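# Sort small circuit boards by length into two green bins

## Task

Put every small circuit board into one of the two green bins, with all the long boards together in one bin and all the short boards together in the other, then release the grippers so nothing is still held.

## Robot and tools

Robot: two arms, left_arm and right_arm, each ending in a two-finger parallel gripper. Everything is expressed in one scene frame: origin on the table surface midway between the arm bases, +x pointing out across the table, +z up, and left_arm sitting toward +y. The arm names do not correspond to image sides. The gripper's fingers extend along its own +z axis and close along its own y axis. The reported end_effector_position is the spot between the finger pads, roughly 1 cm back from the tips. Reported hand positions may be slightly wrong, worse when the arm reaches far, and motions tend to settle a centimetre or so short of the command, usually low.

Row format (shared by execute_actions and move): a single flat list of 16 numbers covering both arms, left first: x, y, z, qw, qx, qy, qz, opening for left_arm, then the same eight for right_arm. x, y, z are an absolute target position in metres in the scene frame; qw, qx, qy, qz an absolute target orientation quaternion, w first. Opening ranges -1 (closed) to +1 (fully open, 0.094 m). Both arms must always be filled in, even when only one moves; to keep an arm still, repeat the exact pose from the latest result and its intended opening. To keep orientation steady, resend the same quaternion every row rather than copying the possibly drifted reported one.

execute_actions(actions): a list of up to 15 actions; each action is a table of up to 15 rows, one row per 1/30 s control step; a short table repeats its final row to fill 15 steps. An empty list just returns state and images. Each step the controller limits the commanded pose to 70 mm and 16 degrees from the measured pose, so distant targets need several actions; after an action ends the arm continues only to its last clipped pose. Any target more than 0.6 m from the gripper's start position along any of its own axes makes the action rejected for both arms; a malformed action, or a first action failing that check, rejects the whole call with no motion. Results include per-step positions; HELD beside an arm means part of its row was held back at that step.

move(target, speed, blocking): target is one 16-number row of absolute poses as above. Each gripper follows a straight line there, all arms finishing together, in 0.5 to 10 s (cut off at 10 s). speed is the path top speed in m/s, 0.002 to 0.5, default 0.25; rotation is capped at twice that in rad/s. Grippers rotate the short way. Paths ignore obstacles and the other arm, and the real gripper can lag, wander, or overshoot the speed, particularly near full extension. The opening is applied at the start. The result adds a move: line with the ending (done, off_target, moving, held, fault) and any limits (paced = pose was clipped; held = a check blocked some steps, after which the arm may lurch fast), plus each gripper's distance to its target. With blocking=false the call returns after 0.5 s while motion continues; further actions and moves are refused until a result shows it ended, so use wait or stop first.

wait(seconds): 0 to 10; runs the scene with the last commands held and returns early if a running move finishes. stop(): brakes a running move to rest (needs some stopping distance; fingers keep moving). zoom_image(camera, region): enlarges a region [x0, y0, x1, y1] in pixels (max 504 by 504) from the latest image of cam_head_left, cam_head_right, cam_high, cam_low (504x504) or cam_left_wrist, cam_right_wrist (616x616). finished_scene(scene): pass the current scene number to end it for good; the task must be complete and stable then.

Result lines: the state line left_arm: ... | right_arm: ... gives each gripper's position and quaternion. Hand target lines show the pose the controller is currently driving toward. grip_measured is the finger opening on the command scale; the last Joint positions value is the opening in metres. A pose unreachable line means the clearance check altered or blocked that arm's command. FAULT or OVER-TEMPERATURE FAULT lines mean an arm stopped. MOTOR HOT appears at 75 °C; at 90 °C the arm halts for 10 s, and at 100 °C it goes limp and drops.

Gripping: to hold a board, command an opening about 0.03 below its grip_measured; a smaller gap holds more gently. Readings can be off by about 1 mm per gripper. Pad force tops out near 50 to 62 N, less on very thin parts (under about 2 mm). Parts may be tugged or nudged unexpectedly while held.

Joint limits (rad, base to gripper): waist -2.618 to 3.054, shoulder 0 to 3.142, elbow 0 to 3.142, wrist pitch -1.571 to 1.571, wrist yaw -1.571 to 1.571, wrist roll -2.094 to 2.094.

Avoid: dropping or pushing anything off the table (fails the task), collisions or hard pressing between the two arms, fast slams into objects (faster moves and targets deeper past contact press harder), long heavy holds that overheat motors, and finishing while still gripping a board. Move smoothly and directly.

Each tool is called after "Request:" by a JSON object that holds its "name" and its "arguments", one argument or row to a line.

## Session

Request:
{"name": "execute_actions", "arguments": {
  "actions": []
}}

Scene clock: 0.00 s.
left_arm: end_effector_position=(+0.4449, -0.0963, +0.2481) grip_measured=+1.000 end_effector_quat_wxyz=(+0.626, +0.664, +0.220, -0.343) | right_arm: end_effector_position=(+0.1537, -0.1420, +0.1517) grip_measured=+1.000 end_effector_quat_wxyz=(+0.198, -0.024, +0.979, -0.037)
Joint positions: left_arm=[-0.222  2.185  1.542  0.769  1.408  0.625  0.094] | right_arm=[ 1.333  1.313  1.118 -1.277  0.395  1.109  0.094]
Joint velocities: left_arm=[ 0.007 -0.002  0.002  0.007 -0.022 -0.095  0.   ] | right_arm=[ 0.022  0.012 -0.012  0.066 -0.022 -0.007  0.   ]
Hand target (left_arm): +0.445, -0.096, +0.248; +0.624, +0.663, +0.226, -0.347
Hand target (right_arm): +0.157, -0.141, +0.157; +0.209, -0.021, +0.977, -0.031

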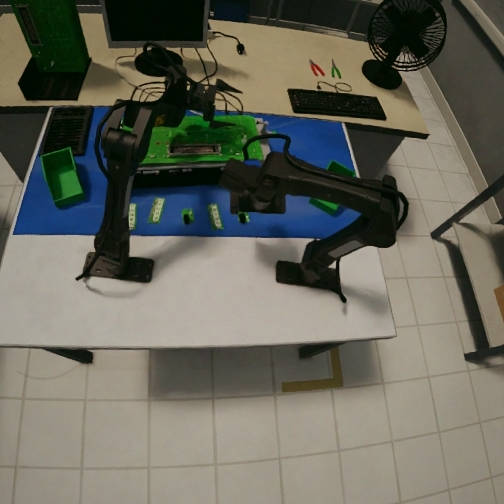

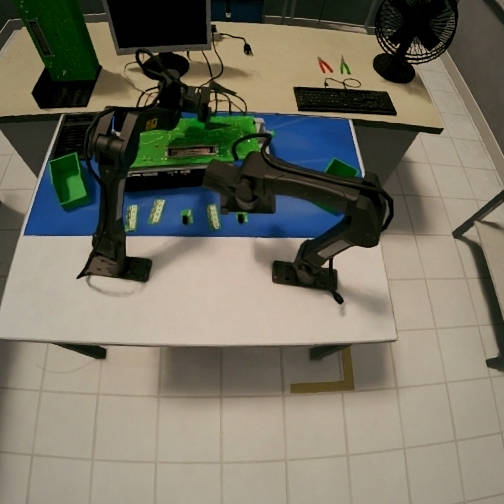

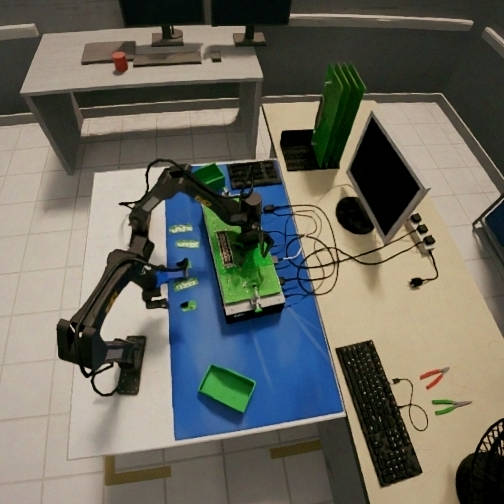

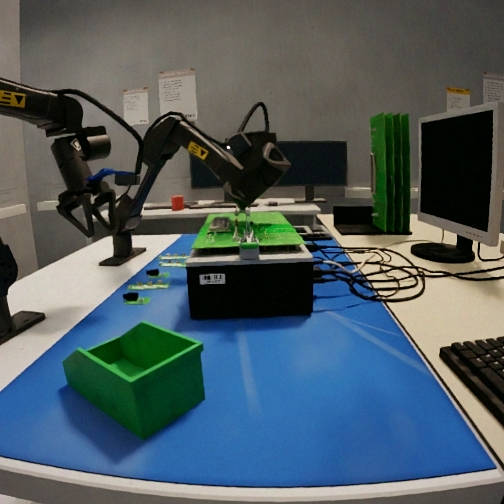

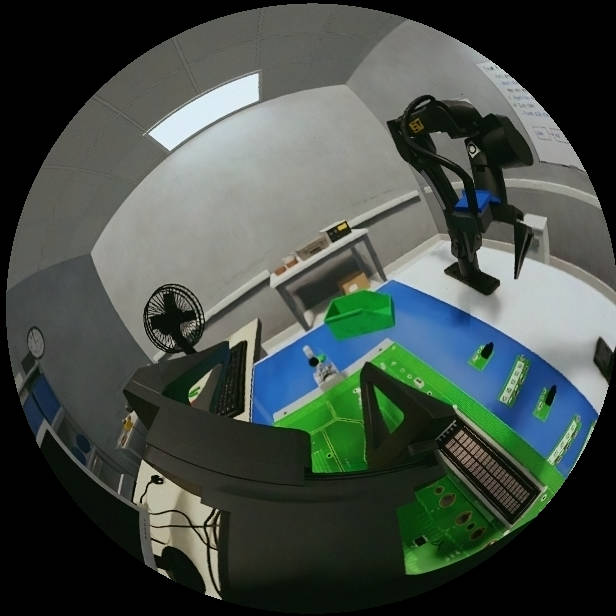

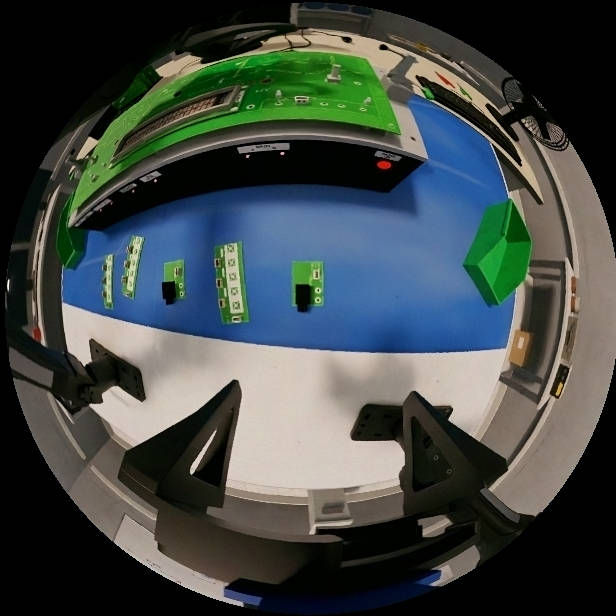

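Request:
{"name": "zoom_image", "arguments": {
  "camera": "cam_head_left",
  "region": [100,160,300,260]
}}

Request:
{"name": "zoom_image", "arguments": {
  "camera": "cam_high",
  "region": [130,150,310,430]
}}

Request:
{"name": "zoom_image", "arguments": {
  "camera": "cam_right_wrist",
  "region": [80,200,360,360]
}}

Region (100, 160, 300, 260) of cam_head_left's 504x504 image, scaled by 2.520, with more detail than that image has.

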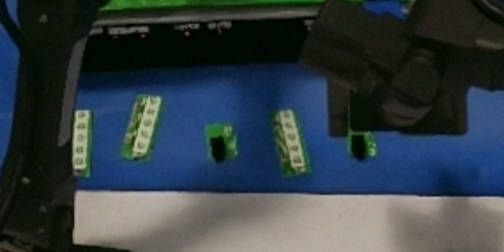

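Region (130, 150, 310, 430) of cam_high's 504x504 image, scaled by 1.800, with more detail than that image has; it fills the left 324 columns of this view, and the rest is white.

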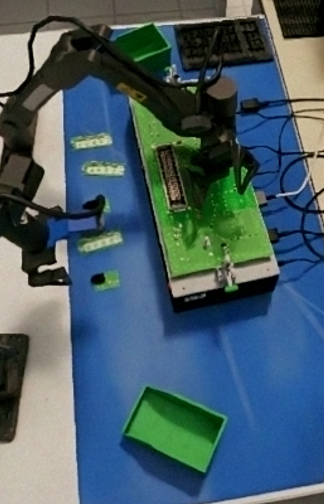

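Region (80, 200, 360, 360) of cam_right_wrist's 616x616 image, scaled by 1.800, with more detail than that image has; it fills the top 288 rows of this view, and the rest is white.

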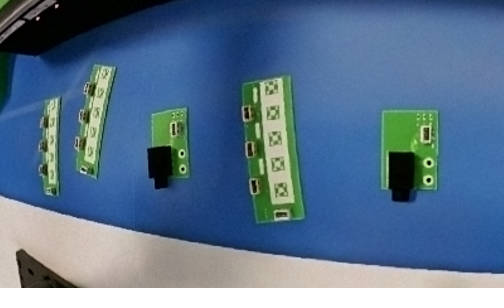

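Request:
{"name": "move", "arguments": {
  "target": [0.215,0.24,0.16,0.087,0,0.996,0,-0.6,0.195,-0.128,0.06,0.087,0,0.996,0,-0.35],
  "speed": 0.45
}}

Scene clock: 6.73 s.
left_arm: end_effector_position=(+0.2127, +0.2371, +0.1502) grip_measured=-0.598 end_effector_quat_wxyz=(+0.087, +0.012, +0.996, -0.000) | right_arm: end_effector_position=(+0.1917, -0.1261, +0.0642) grip_measured=-0.348 end_effector_quat_wxyz=(+0.085, -0.002, +0.996, +0.005)
Joint positions: left_arm=[ 0.115  1.062  1.004 -1.338  0.002  0.018  0.019] | right_arm=[ 1.052  1.51   0.978 -0.924  0.126  0.887  0.031]
Joint velocities: left_arm=[-0.002  0.012  0.002 -0.022  0.022 -0.022 -0.   ] | right_arm=[ 0.012 -0.007 -0.012 -0.066 -0.095 -0.037 -0.   ]
Hand target (left_arm): +0.214, +0.241, +0.156; +0.088, +0.003, +0.996, +0.005
Hand target (right_arm): +0.194, -0.129, +0.059; +0.086, -0.000, +0.996, +0.003
Off the commanded pose (left_arm): 0.010 m, 1 deg.
Off the commanded pose (right_arm): 0.006 m, 1 deg.
move: done

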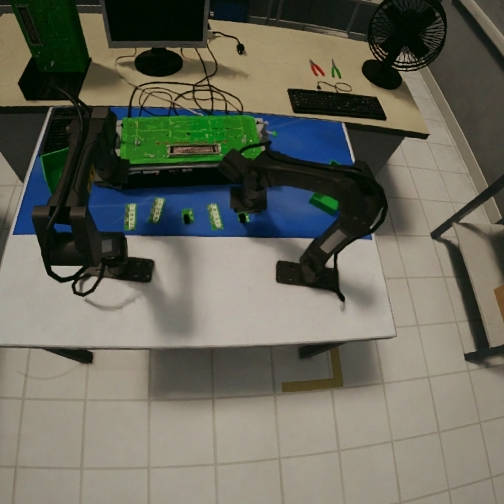

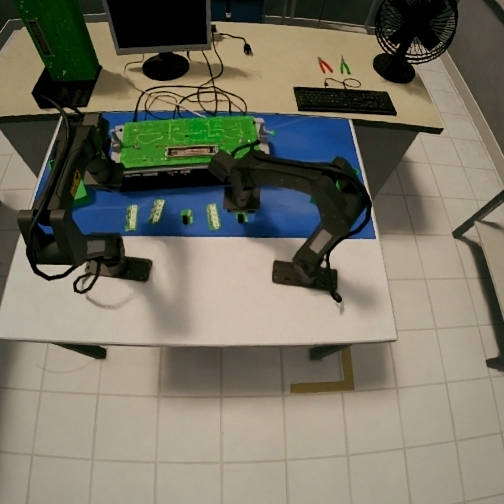

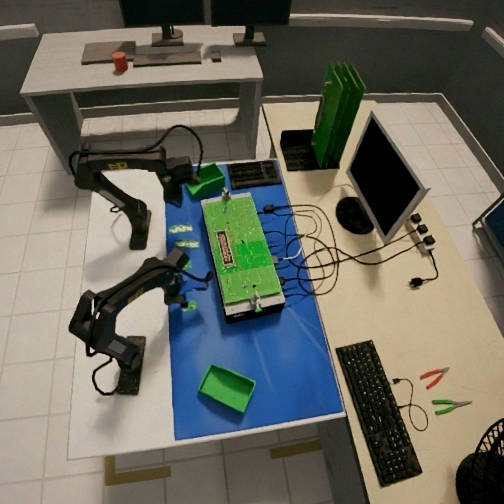

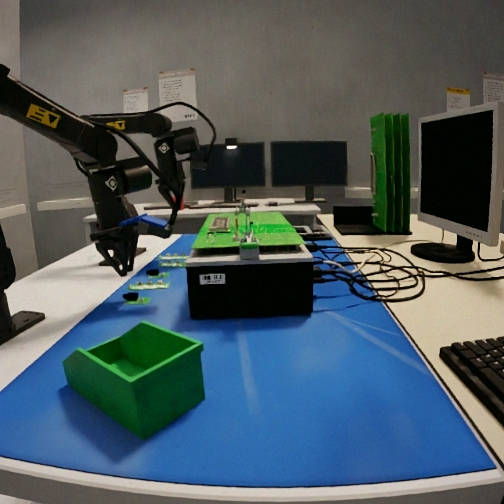

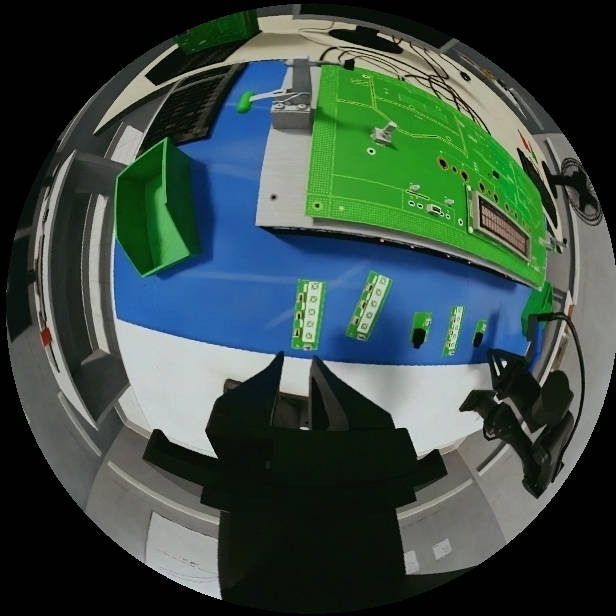

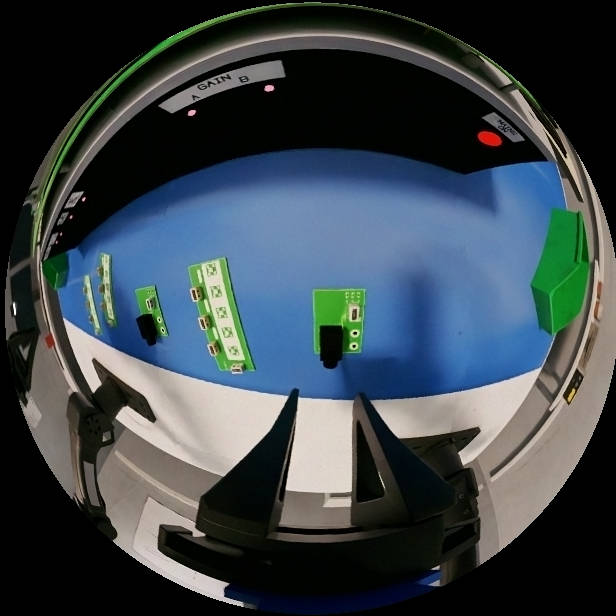

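Request:
{"name": "zoom_image", "arguments": {
  "camera": "cam_head_left",
  "region": [90,140,270,250]
}}

Request:
{"name": "zoom_image", "arguments": {
  "camera": "cam_left_wrist",
  "region": [230,190,480,380]
}}

Region (90, 140, 270, 250) of cam_head_left's 504x504 image, scaled by 2.800, with more detail than that image has.

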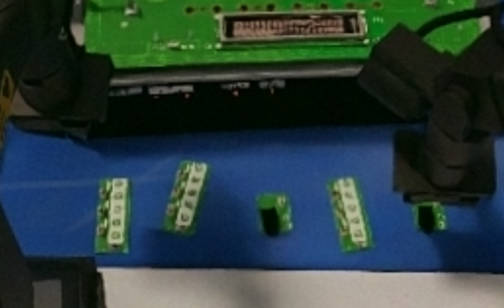

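Region (230, 190, 480, 380) of cam_left_wrist's 616x616 image, scaled by 2.016, with more detail than that image has; it fills the top 383 rows of this view, and the rest is white.

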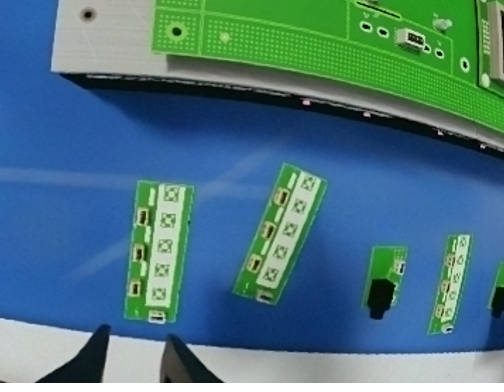

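Request:
{"name": "move", "arguments": {
  "target": [0.205,0.238,0.033,0.087,0,0.996,0,-0.6,0.205,-0.130,0.032,0.087,0,0.996,0,-0.35],
  "speed": 0.2
}}

Request:
{"name": "zoom_image", "arguments": {
  "camera": "cam_left_wrist",
  "region": [240,270,380,420]
}}

Request:
{"name": "zoom_image", "arguments": {
  "camera": "cam_right_wrist",
  "region": [250,300,410,450]
}}

Scene clock: 10.70 s.
left_arm: end_effector_position=(+0.2093, +0.2372, +0.0391) grip_measured=-0.598 end_effector_quat_wxyz=(+0.094, +0.005, +0.996, -0.001) | right_arm: end_effector_position=(+0.2020, -0.1267, +0.0364) grip_measured=-0.348 end_effector_quat_wxyz=(+0.084, -0.002, +0.996, +0.003)
Joint positions: left_arm=[ 0.115  1.05   0.552 -0.883  0.001  0.005  0.019] | right_arm=[ 1.02   1.575  0.924 -0.805  0.124  0.855  0.031]
Joint velocities: left_arm=[-0.002  0.002 -0.007  0.022  0.007 -0.007  0.001] | right_arm=[ 0.007 -0.002 -0.007  0.007 -0.007  0.022 -0.   ]
Hand target (left_arm): +0.206, +0.238, +0.033; +0.087, +0.000, +0.996, -0.000
Hand target (right_arm): +0.205, -0.130, +0.032; +0.087, +0.000, +0.996, -0.000
Off the commanded pose (left_arm): 0.008 m, 1 deg.
Off the commanded pose (right_arm): 0.006 m, 1 deg.
move: done

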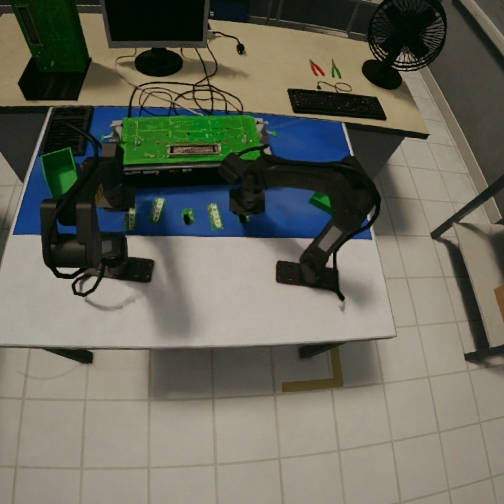

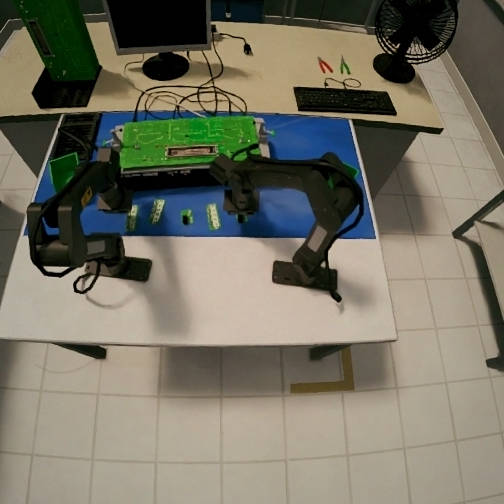

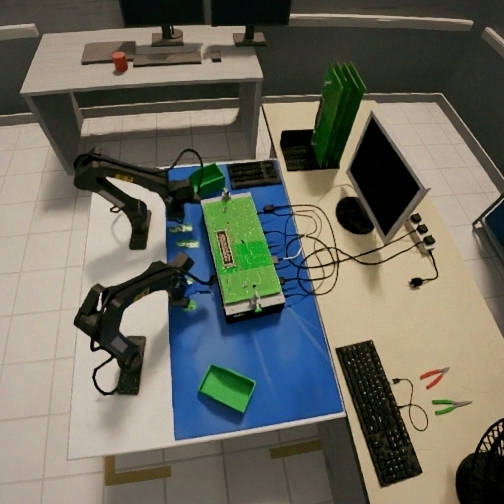

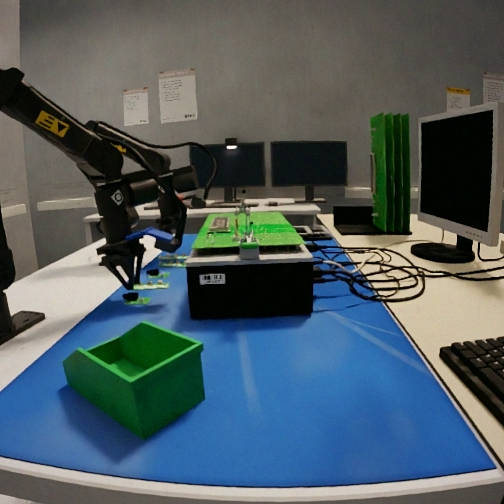

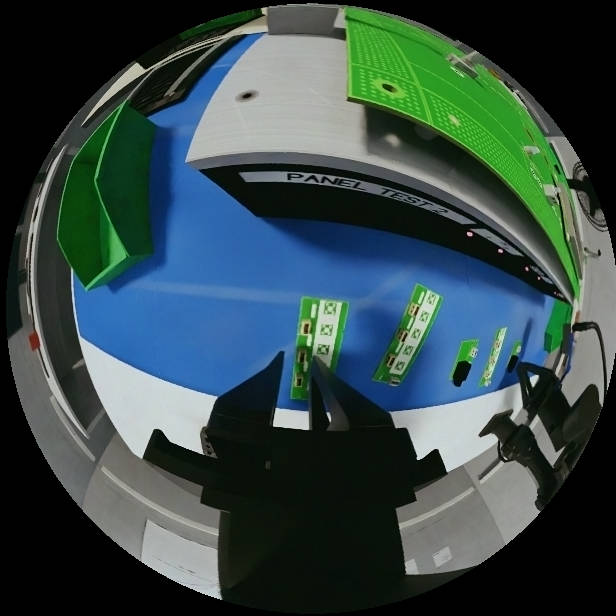

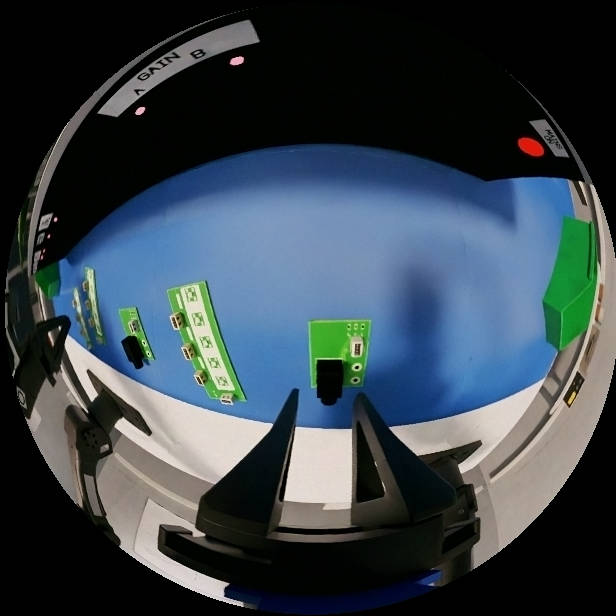

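Region (240, 270, 380, 420) of cam_left_wrist's 616x616 image, scaled by 3.360, with more detail than that image has; it fills the left 470 columns of this view, and the rest is white.

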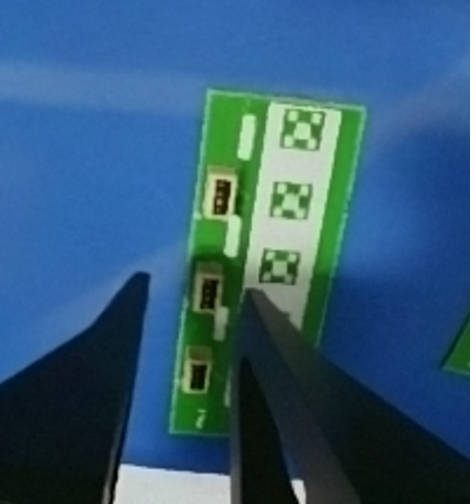

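Region (250, 300, 410, 450) of cam_right_wrist's 616x616 image, scaled by 3.150, with more detail than that image has; it fills the top 472 rows of this view, and the rest is white.

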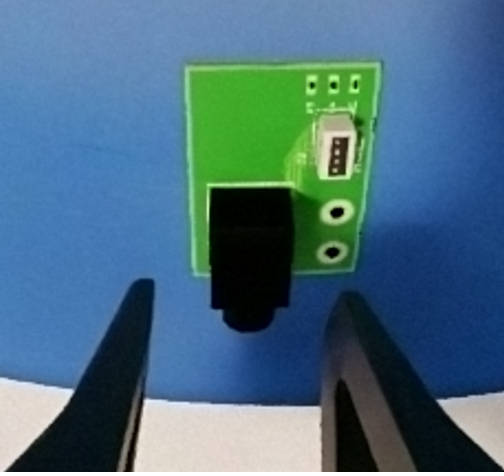

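Request:
{"name": "move", "arguments": {
  "target": [0.202,0.234,0.012,0.087,0,0.996,0,-0.6,0.206,-0.131,0.014,0.087,0,0.996,0,-0.4],
  "speed": 0.05
}}

Request:
{"name": "zoom_image", "arguments": {
  "camera": "cam_left_wrist",
  "region": [240,270,380,420]
}}

Request:
{"name": "zoom_image", "arguments": {
  "camera": "cam_right_wrist",
  "region": [250,300,410,450]
}}

Scene clock: 12.47 s.
left_arm: end_effector_position=(+0.2062, +0.2343, +0.0182) grip_measured=-0.598 end_effector_quat_wxyz=(+0.095, +0.000, +0.995, -0.003) | right_arm: end_effector_position=(+0.2029, -0.1276, +0.0182) grip_measured=-0.398 end_effector_quat_wxyz=(+0.083, -0.002, +0.997, +0.003)
Joint positions: left_arm=[ 0.098  1.067  0.472 -0.785  0.001 -0.022  0.019] | right_arm=[ 1.015  1.609  0.879 -0.727  0.123  0.85   0.028]
Joint velocities: left_arm=[-0.012  0.012 -0.002  0.022  0.022  0.037  0.001] | right_arm=[-0.012 -0.012 -0.017  0.022 -0.007 -0.037  0.001]
Hand target (left_arm): +0.202, +0.234, +0.012; +0.087, +0.000, +0.996, -0.000
Hand target (right_arm): +0.206, -0.131, +0.014; +0.087, +0.000, +0.996, -0.000
Off the commanded pose (left_arm): 0.008 m, 1 deg.
Off the commanded pose (right_arm): 0.006 m, 1 deg.
move: done

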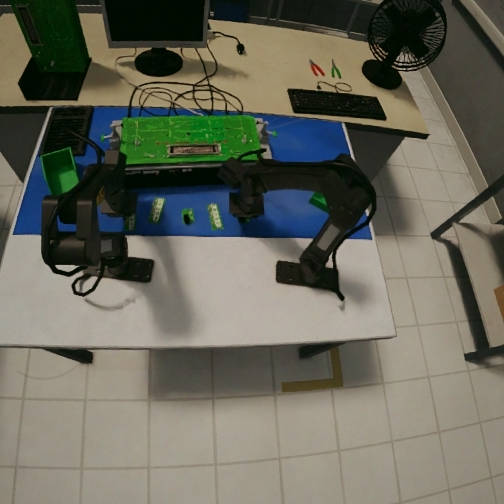

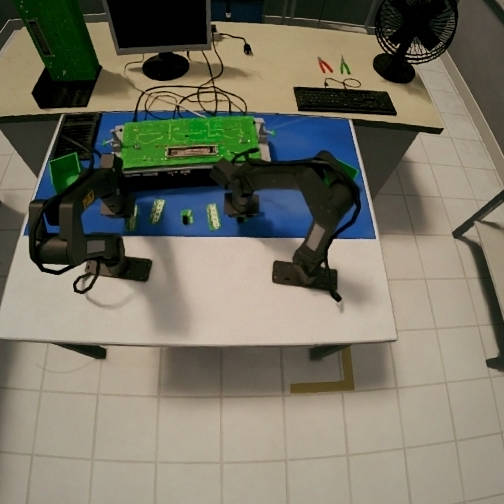

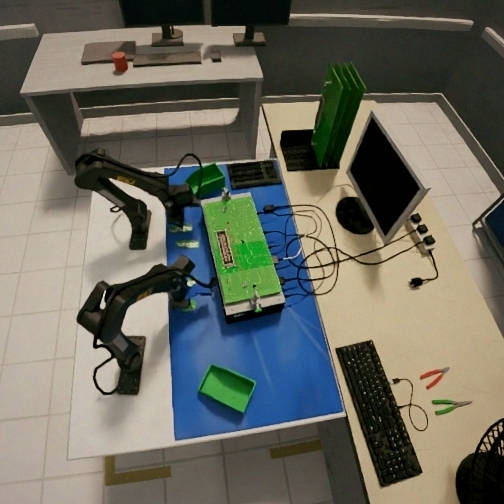

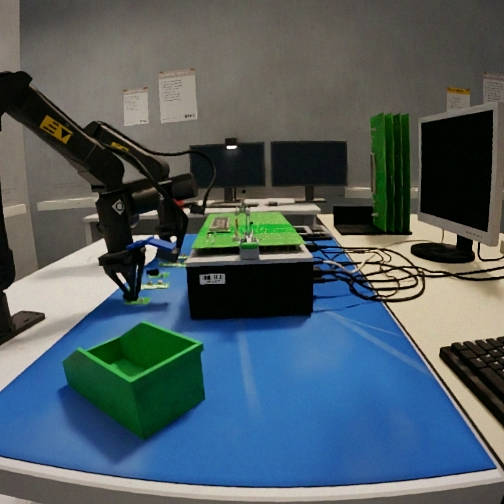

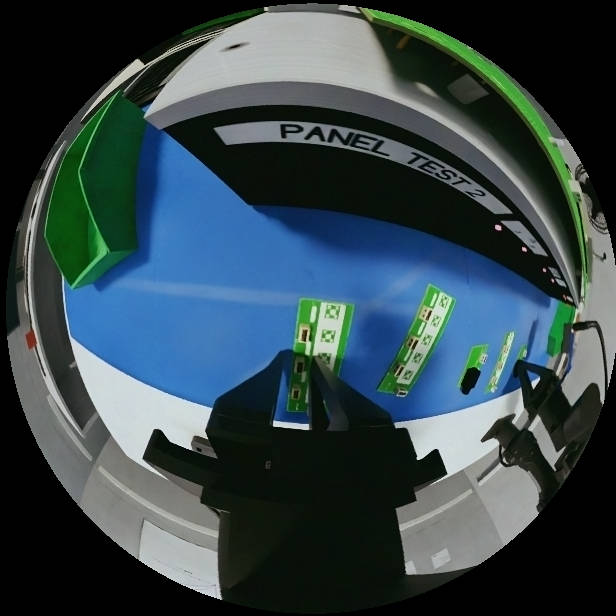

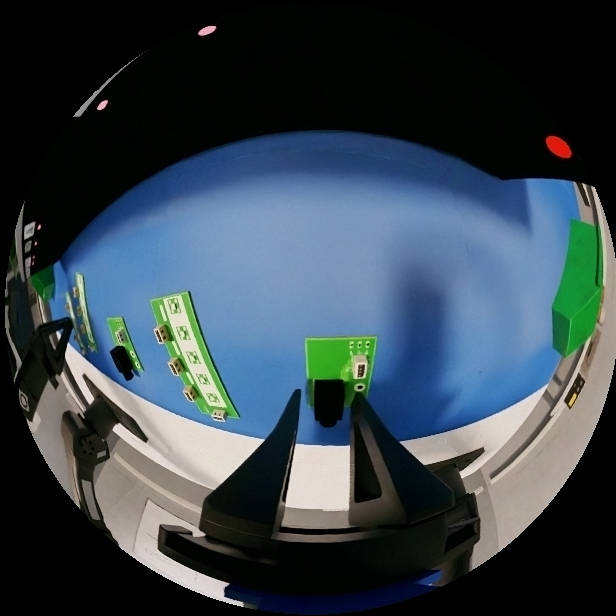

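Region (240, 270, 380, 420) of cam_left_wrist's 616x616 image, scaled by 3.360, with more detail than that image has; it fills the left 470 columns of this view, and the rest is white.

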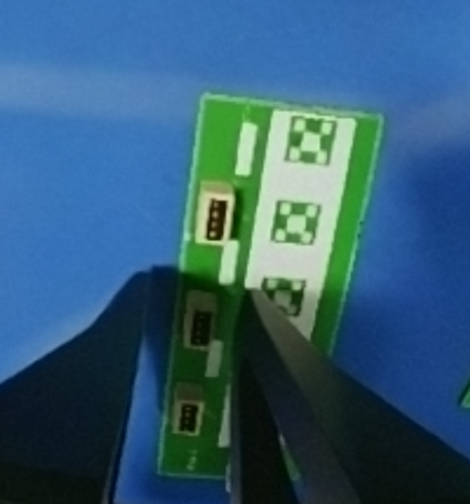

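Region (250, 300, 410, 450) of cam_right_wrist's 616x616 image, scaled by 3.150, with more detail than that image has; it fills the top 472 rows of this view, and the rest is white.

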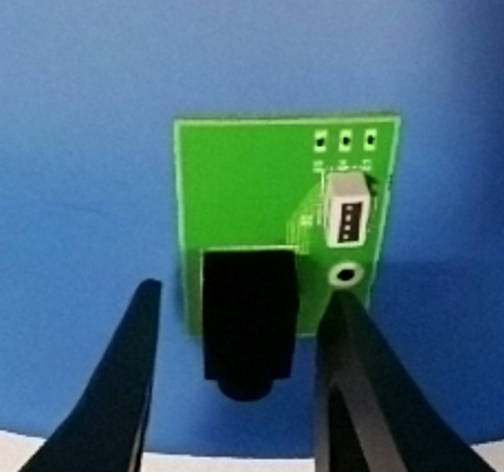

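Request:
{"name": "execute_actions", "arguments": {
  "actions": [
    [[0.2015,0.234,0.0117,0.087,0,0.996,0,-0.61,0.206,-0.131,0.014,0.087,0,0.996,0,-0.43],[0.201,0.234,0.0114,0.087,0,0.996,0,-0.62,0.206,-0.131,0.014,0.087,0,0.996,0,-0.46],[0.2005,0.234,0.0111,0.087,0,0.996,0,-0.63,0.206,-0.131,0.014,0.087,0,0.996,0,-0.49],[0.200,0.234,0.0108,0.087,0,0.996,0,-0.64,0.206,-0.131,0.014,0.087,0,0.996,0,-0.52],[0.1995,0.234,0.0105,0.087,0,0.996,0,-0.66,0.206,-0.131,0.014,0.087,0,0.996,0,-0.55],[0.199,0.234,0.0102,0.087,0,0.996,0,-0.68,0.206,-0.131,0.014,0.087,0,0.996,0,-0.58],[0.1985,0.234,0.0099,0.087,0,0.996,0,-0.70,0.206,-0.131,0.014,0.087,0,0.996,0,-0.61],[0.198,0.234,0.0096,0.087,0,0.996,0,-0.72,0.206,-0.131,0.014,0.087,0,0.996,0,-0.63],[0.198,0.234,0.0093,0.087,0,0.996,0,-0.74,0.206,-0.131,0.014,0.087,0,0.996,0,-0.65],[0.198,0.234,0.009,0.087,0,0.996,0,-0.76,0.206,-0.131,0.014,0.087,0,0.996,0,-0.67],[0.198,0.234,0.009,0.087,0,0.996,0,-0.78,0.206,-0.131,0.014,0.087,0,0.996,0,-0.69],[0.198,0.234,0.009,0.087,0,0.996,0,-0.80,0.206,-0.131,0.014,0.087,0,0.996,0,-0.71],[0.198,0.234,0.009,0.087,0,0.996,0,-0.82,0.206,-0.131,0.014,0.087,0,0.996,0,-0.73],[0.198,0.234,0.009,0.087,0,0.996,0,-0.84,0.206,-0.131,0.014,0.087,0,0.996,0,-0.74],[0.198,0.234,0.009,0.087,0,0.996,0,-0.86,0.206,-0.131,0.014,0.087,0,0.996,0,-0.75]],
    [[0.198,0.234,0.009,0.087,0,0.996,0,-0.88,0.206,-0.131,0.014,0.087,0,0.996,0,-0.76],[0.198,0.234,0.009,0.087,0,0.996,0,-0.90,0.206,-0.131,0.014,0.087,0,0.996,0,-0.76],[0.198,0.234,0.009,0.087,0,0.996,0,-0.92,0.206,-0.131,0.014,0.087,0,0.996,0,-0.76],[0.198,0.234,0.009,0.087,0,0.996,0,-0.94,0.206,-0.131,0.014,0.087,0,0.996,0,-0.76],[0.198,0.234,0.009,0.087,0,0.996,0,-0.96,0.206,-0.131,0.014,0.087,0,0.996,0,-0.76]]
  ]
}}

Scene clock: 14.37 s.
left_arm: end_effector_position=(+0.2043, +0.2326, +0.0153) grip_measured=-0.940 end_effector_quat_wxyz=(+0.093, -0.000, +0.996, -0.006) | right_arm: end_effector_position=(+0.2032, -0.1273, +0.0183) grip_measured=-0.730 end_effector_quat_wxyz=(+0.084, -0.002, +0.996, +0.003)
Joint positions: left_arm=[ 0.095  1.067  0.46  -0.777  0.008 -0.026  0.003] | right_arm=[ 1.015  1.609  0.879 -0.726  0.123  0.85   0.013]
Joint velocities: left_arm=[ 0.022 -0.002 -0.012 -0.037 -0.066 -0.007  0.   ] | right_arm=[-0.012  0.007 -0.002  0.022  0.037 -0.022 -0.001]
Hand target (left_arm): +0.198, +0.234, +0.009; +0.087, +0.000, +0.996, -0.000
Hand target (right_arm): +0.206, -0.131, +0.014; +0.087, +0.000, +0.996, -0.000
Off the commanded pose (left_arm): 0.009 m, 1 deg.
Off the commanded pose (right_arm): 0.006 m, 1 deg.
Step readings (end_effector_position; steps 1 to 15: 1st action; 16 to 30: 2nd action):
0: left_arm (+0.2065, +0.2343, +0.0183) | right_arm (+0.2031, -0.1274, +0.0183)
1: left_arm (+0.2065, +0.2343, +0.0183) | right_arm (+0.2031, -0.1274, +0.0183)
2: left_arm (+0.2065, +0.2343, +0.0183) | right_arm (+0.2031, -0.1274, +0.0183)
4: left_arm (+0.2065, +0.2343, +0.0183) | right_arm (+0.2031, -0.1274, +0.0183)
8: left_arm (+0.2050, +0.2343, +0.0164) | right_arm (+0.2031, -0.1274, +0.0183)
15: left_arm (+0.2042, +0.2326, +0.0153) | right_arm (+0.2032, -0.1273, +0.0183)
16: left_arm (+0.2043, +0.2326, +0.0153) | right_arm (+0.2032, -0.1273, +0.0183)
17: left_arm (+0.2043, +0.2326, +0.0153) | right_arm (+0.2032, -0.1273, +0.0183)
19: left_arm (+0.2043, +0.2326, +0.0153) | right_arm (+0.2032, -0.1273, +0.0183)
23: left_arm (+0.2043, +0.2326, +0.0153) | right_arm (+0.2032, -0.1273, +0.0183)
30: end_effector_position above

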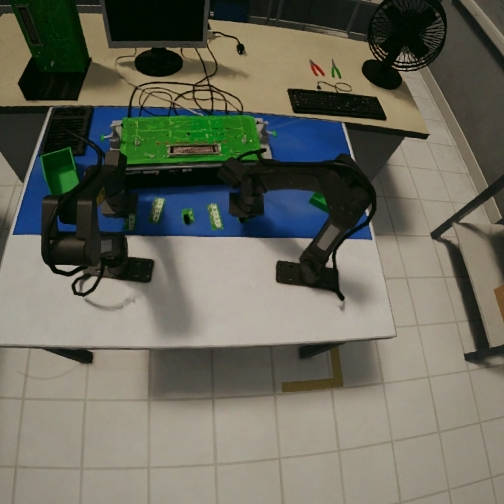

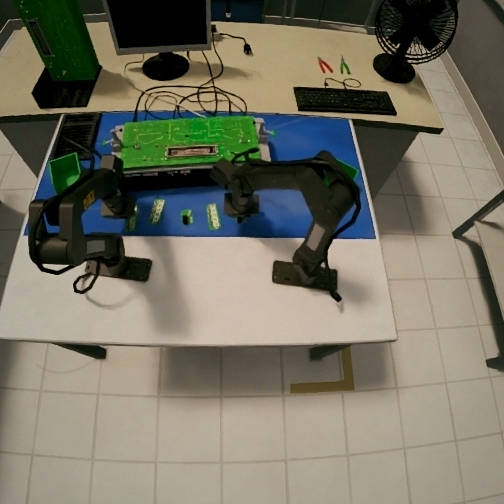

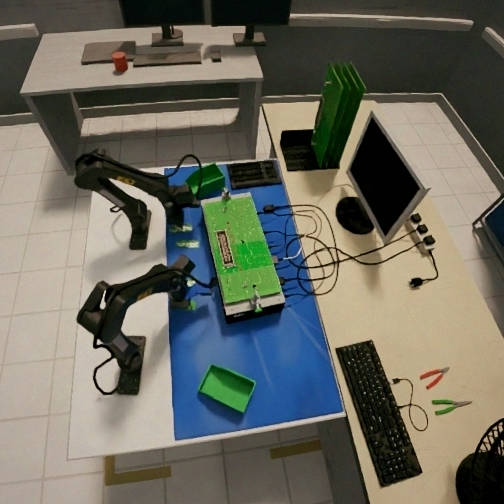

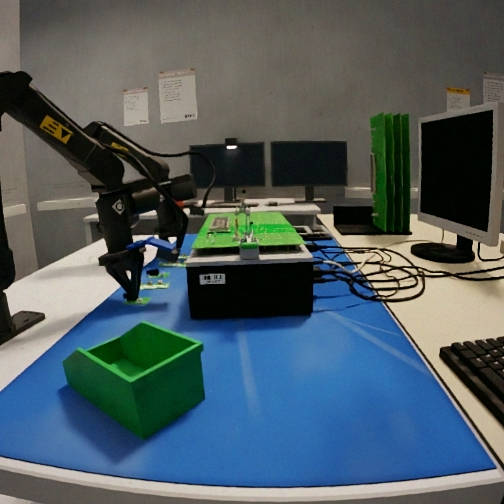

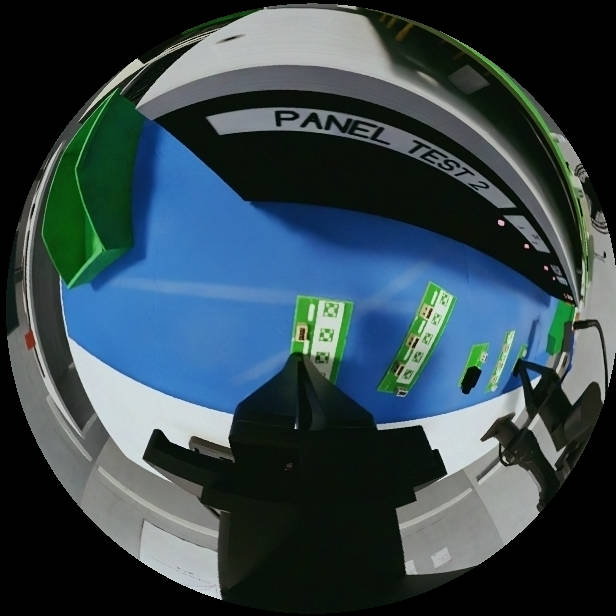

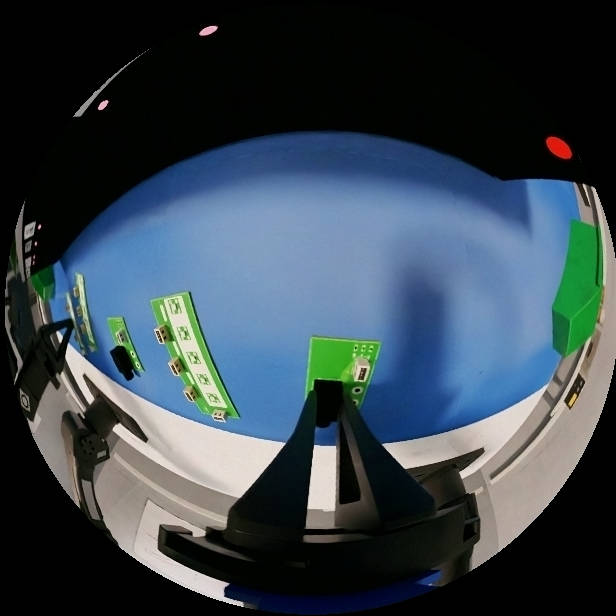

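Request:
{"name": "move", "arguments": {
  "target": [0.208,0.265,0.13,0.087,-0.04,0.995,0.003,-0.96,0.205,-0.16,0.13,0.087,0.04,0.995,-0.003,-0.76],
  "speed": 0.2
}}

Request:
{"name": "move", "arguments": {
  "target": [0.325,0.462,0.125,0.085,-0.225,0.970,0.02,-0.96,0.315,-0.44,0.13,0.085,0.215,0.972,-0.019,-0.76],
  "speed": 0.3
}}

Scene clock: 16.60 s.
left_arm: end_effector_position=(+0.2059, +0.2642, +0.1231) grip_measured=-0.941 end_effector_quat_wxyz=(+0.081, -0.040, +0.996, +0.005) | right_arm: end_effector_position=(+0.2002, -0.1583, +0.1174) grip_measured=-0.730 end_effector_quat_wxyz=(+0.071, +0.033, +0.997, -0.011)
Joint positions: left_arm=[ 0.275  1.04   0.887 -1.256  0.008  0.073  0.003] | right_arm=[ 0.943  1.442  1.135 -1.183  0.119  0.85   0.013]
Joint velocities: left_arm=[-0.012 -0.002 -0.007  0.037 -0.022 -0.022  0.   ] | right_arm=[-0.017 -0.002 -0.027  0.007 -0.022  0.022 -0.   ]
Hand target (left_arm): +0.207, +0.265, +0.130; +0.086, -0.040, +0.995, +0.004
Hand target (right_arm): +0.207, -0.159, +0.130; +0.087, +0.040, +0.995, -0.003
Off the commanded pose (left_arm): 0.007 m, 1 deg.
Off the commanded pose (right_arm): 0.014 m, 2 deg.
move: off_target (right_arm)

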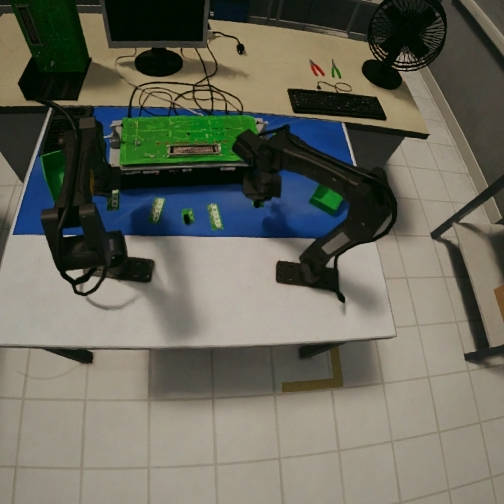

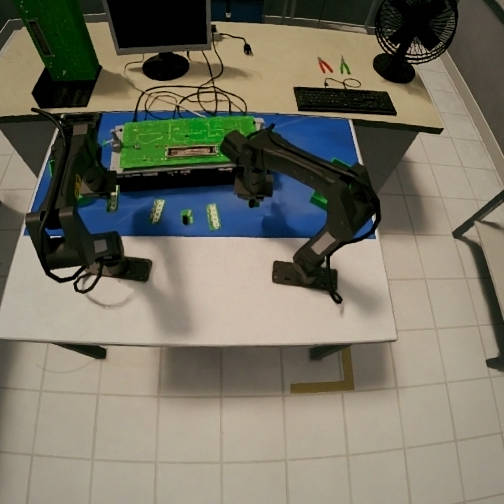

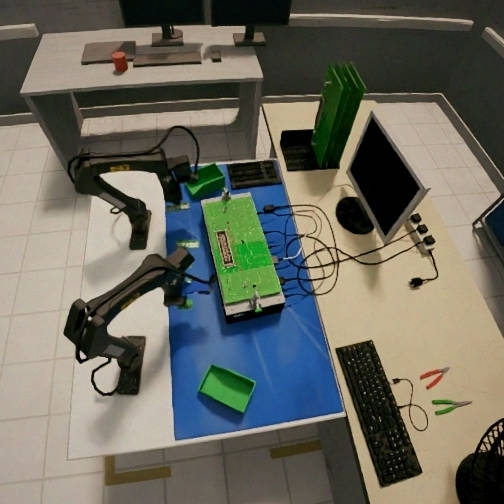

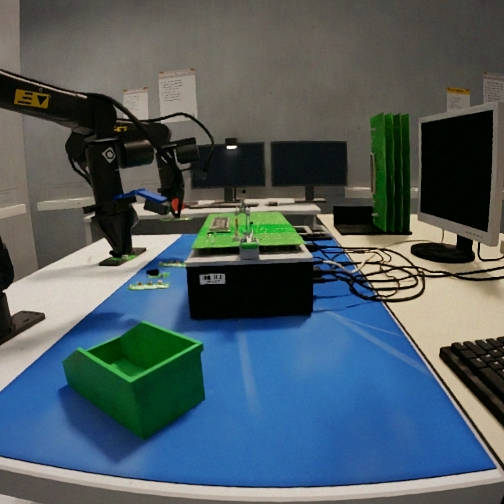

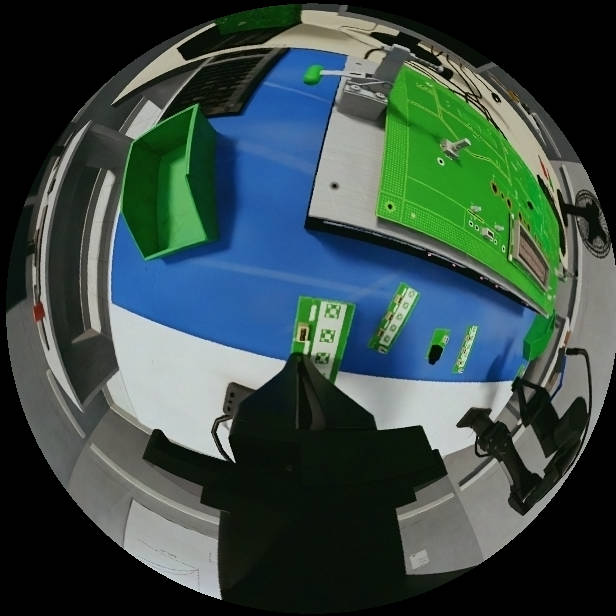

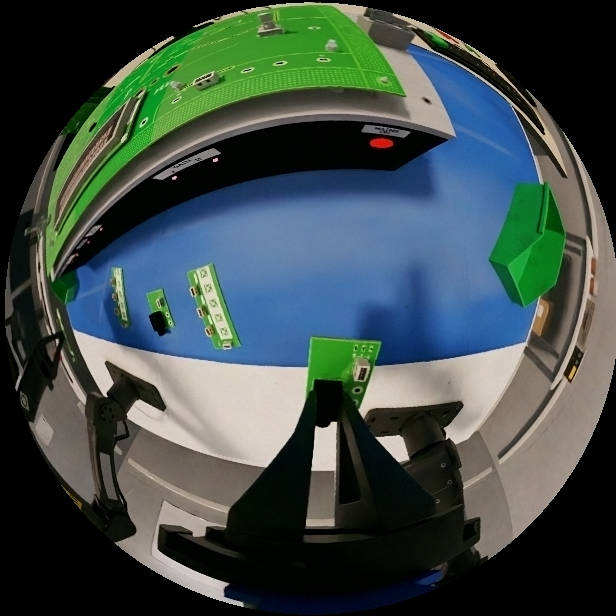

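Scene clock: 18.23 s.
left_arm: end_effector_position=(+0.3213, +0.4602, +0.1211) grip_measured=-0.941 end_effector_quat_wxyz=(+0.078, -0.220, +0.972, +0.025) | right_arm: end_effector_position=(+0.3080, -0.4356, +0.1174) grip_measured=-0.730 end_effector_quat_wxyz=(+0.060, +0.220, +0.974, -0.013)
Joint positions: left_arm=[ 0.781  1.779  1.496 -1.126  0.02   0.214  0.003] | right_arm=[-0.187  1.651  1.34  -1.139  0.012  0.102  0.013]
Joint velocities: left_arm=[-0.012 -0.007  0.012  0.066 -0.007 -0.11  -0.001] | right_arm=[ 0.007 -0.007  0.012 -0.022  0.022 -0.007 -0.   ]
Hand target (left_arm): +0.324, +0.462, +0.127; +0.083, -0.225, +0.971, +0.023
Hand target (right_arm): +0.319, -0.439, +0.129; +0.082, +0.216, +0.973, -0.013
Off the commanded pose (left_arm): 0.006 m, 1 deg.
Off the commanded pose (right_arm): 0.015 m, 3 deg.
move: off_target (right_arm)

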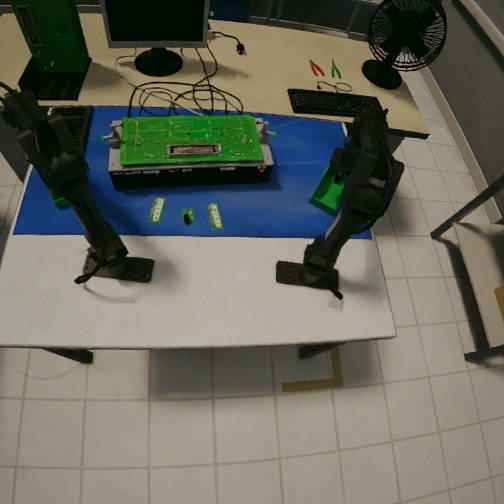

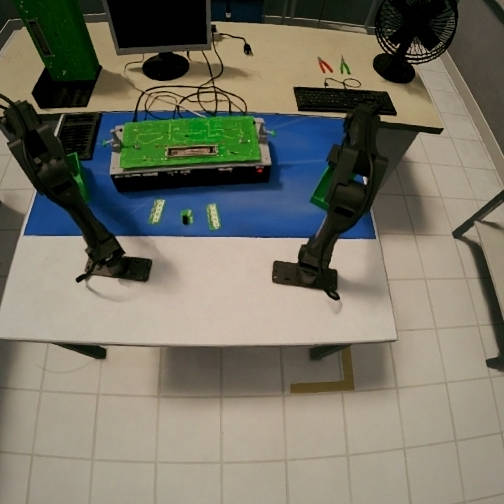

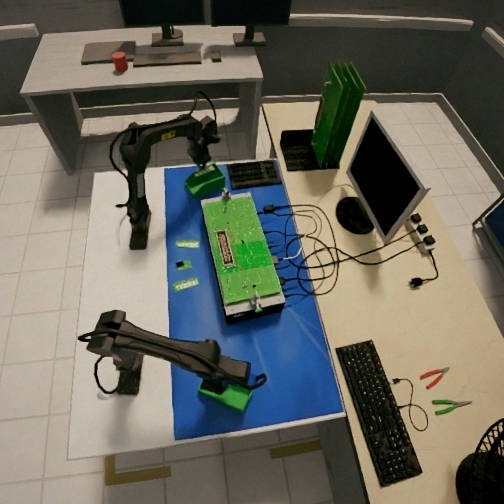

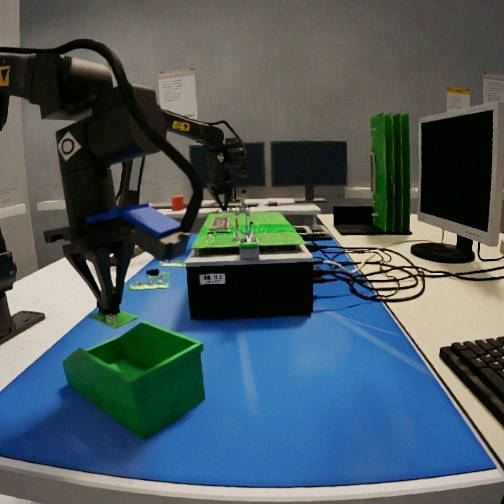

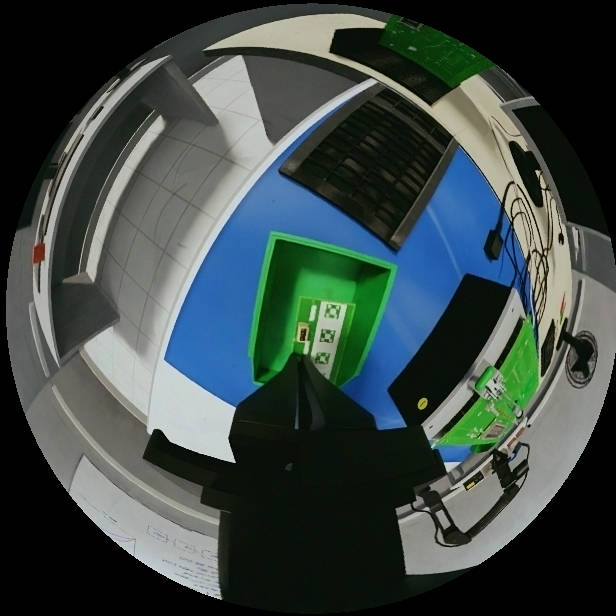

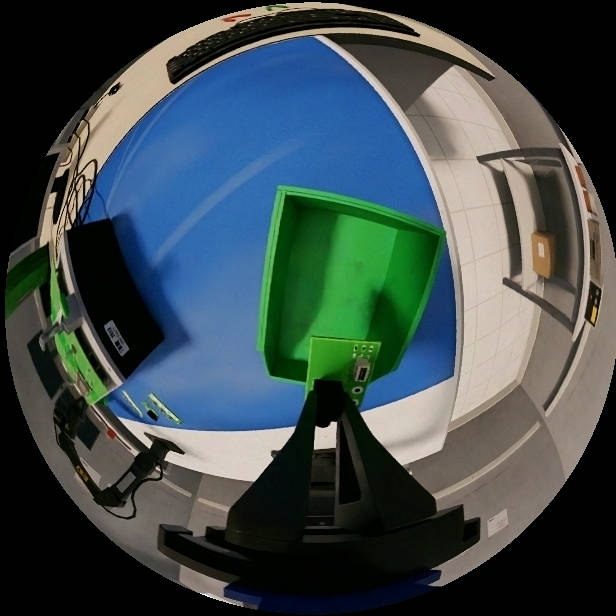

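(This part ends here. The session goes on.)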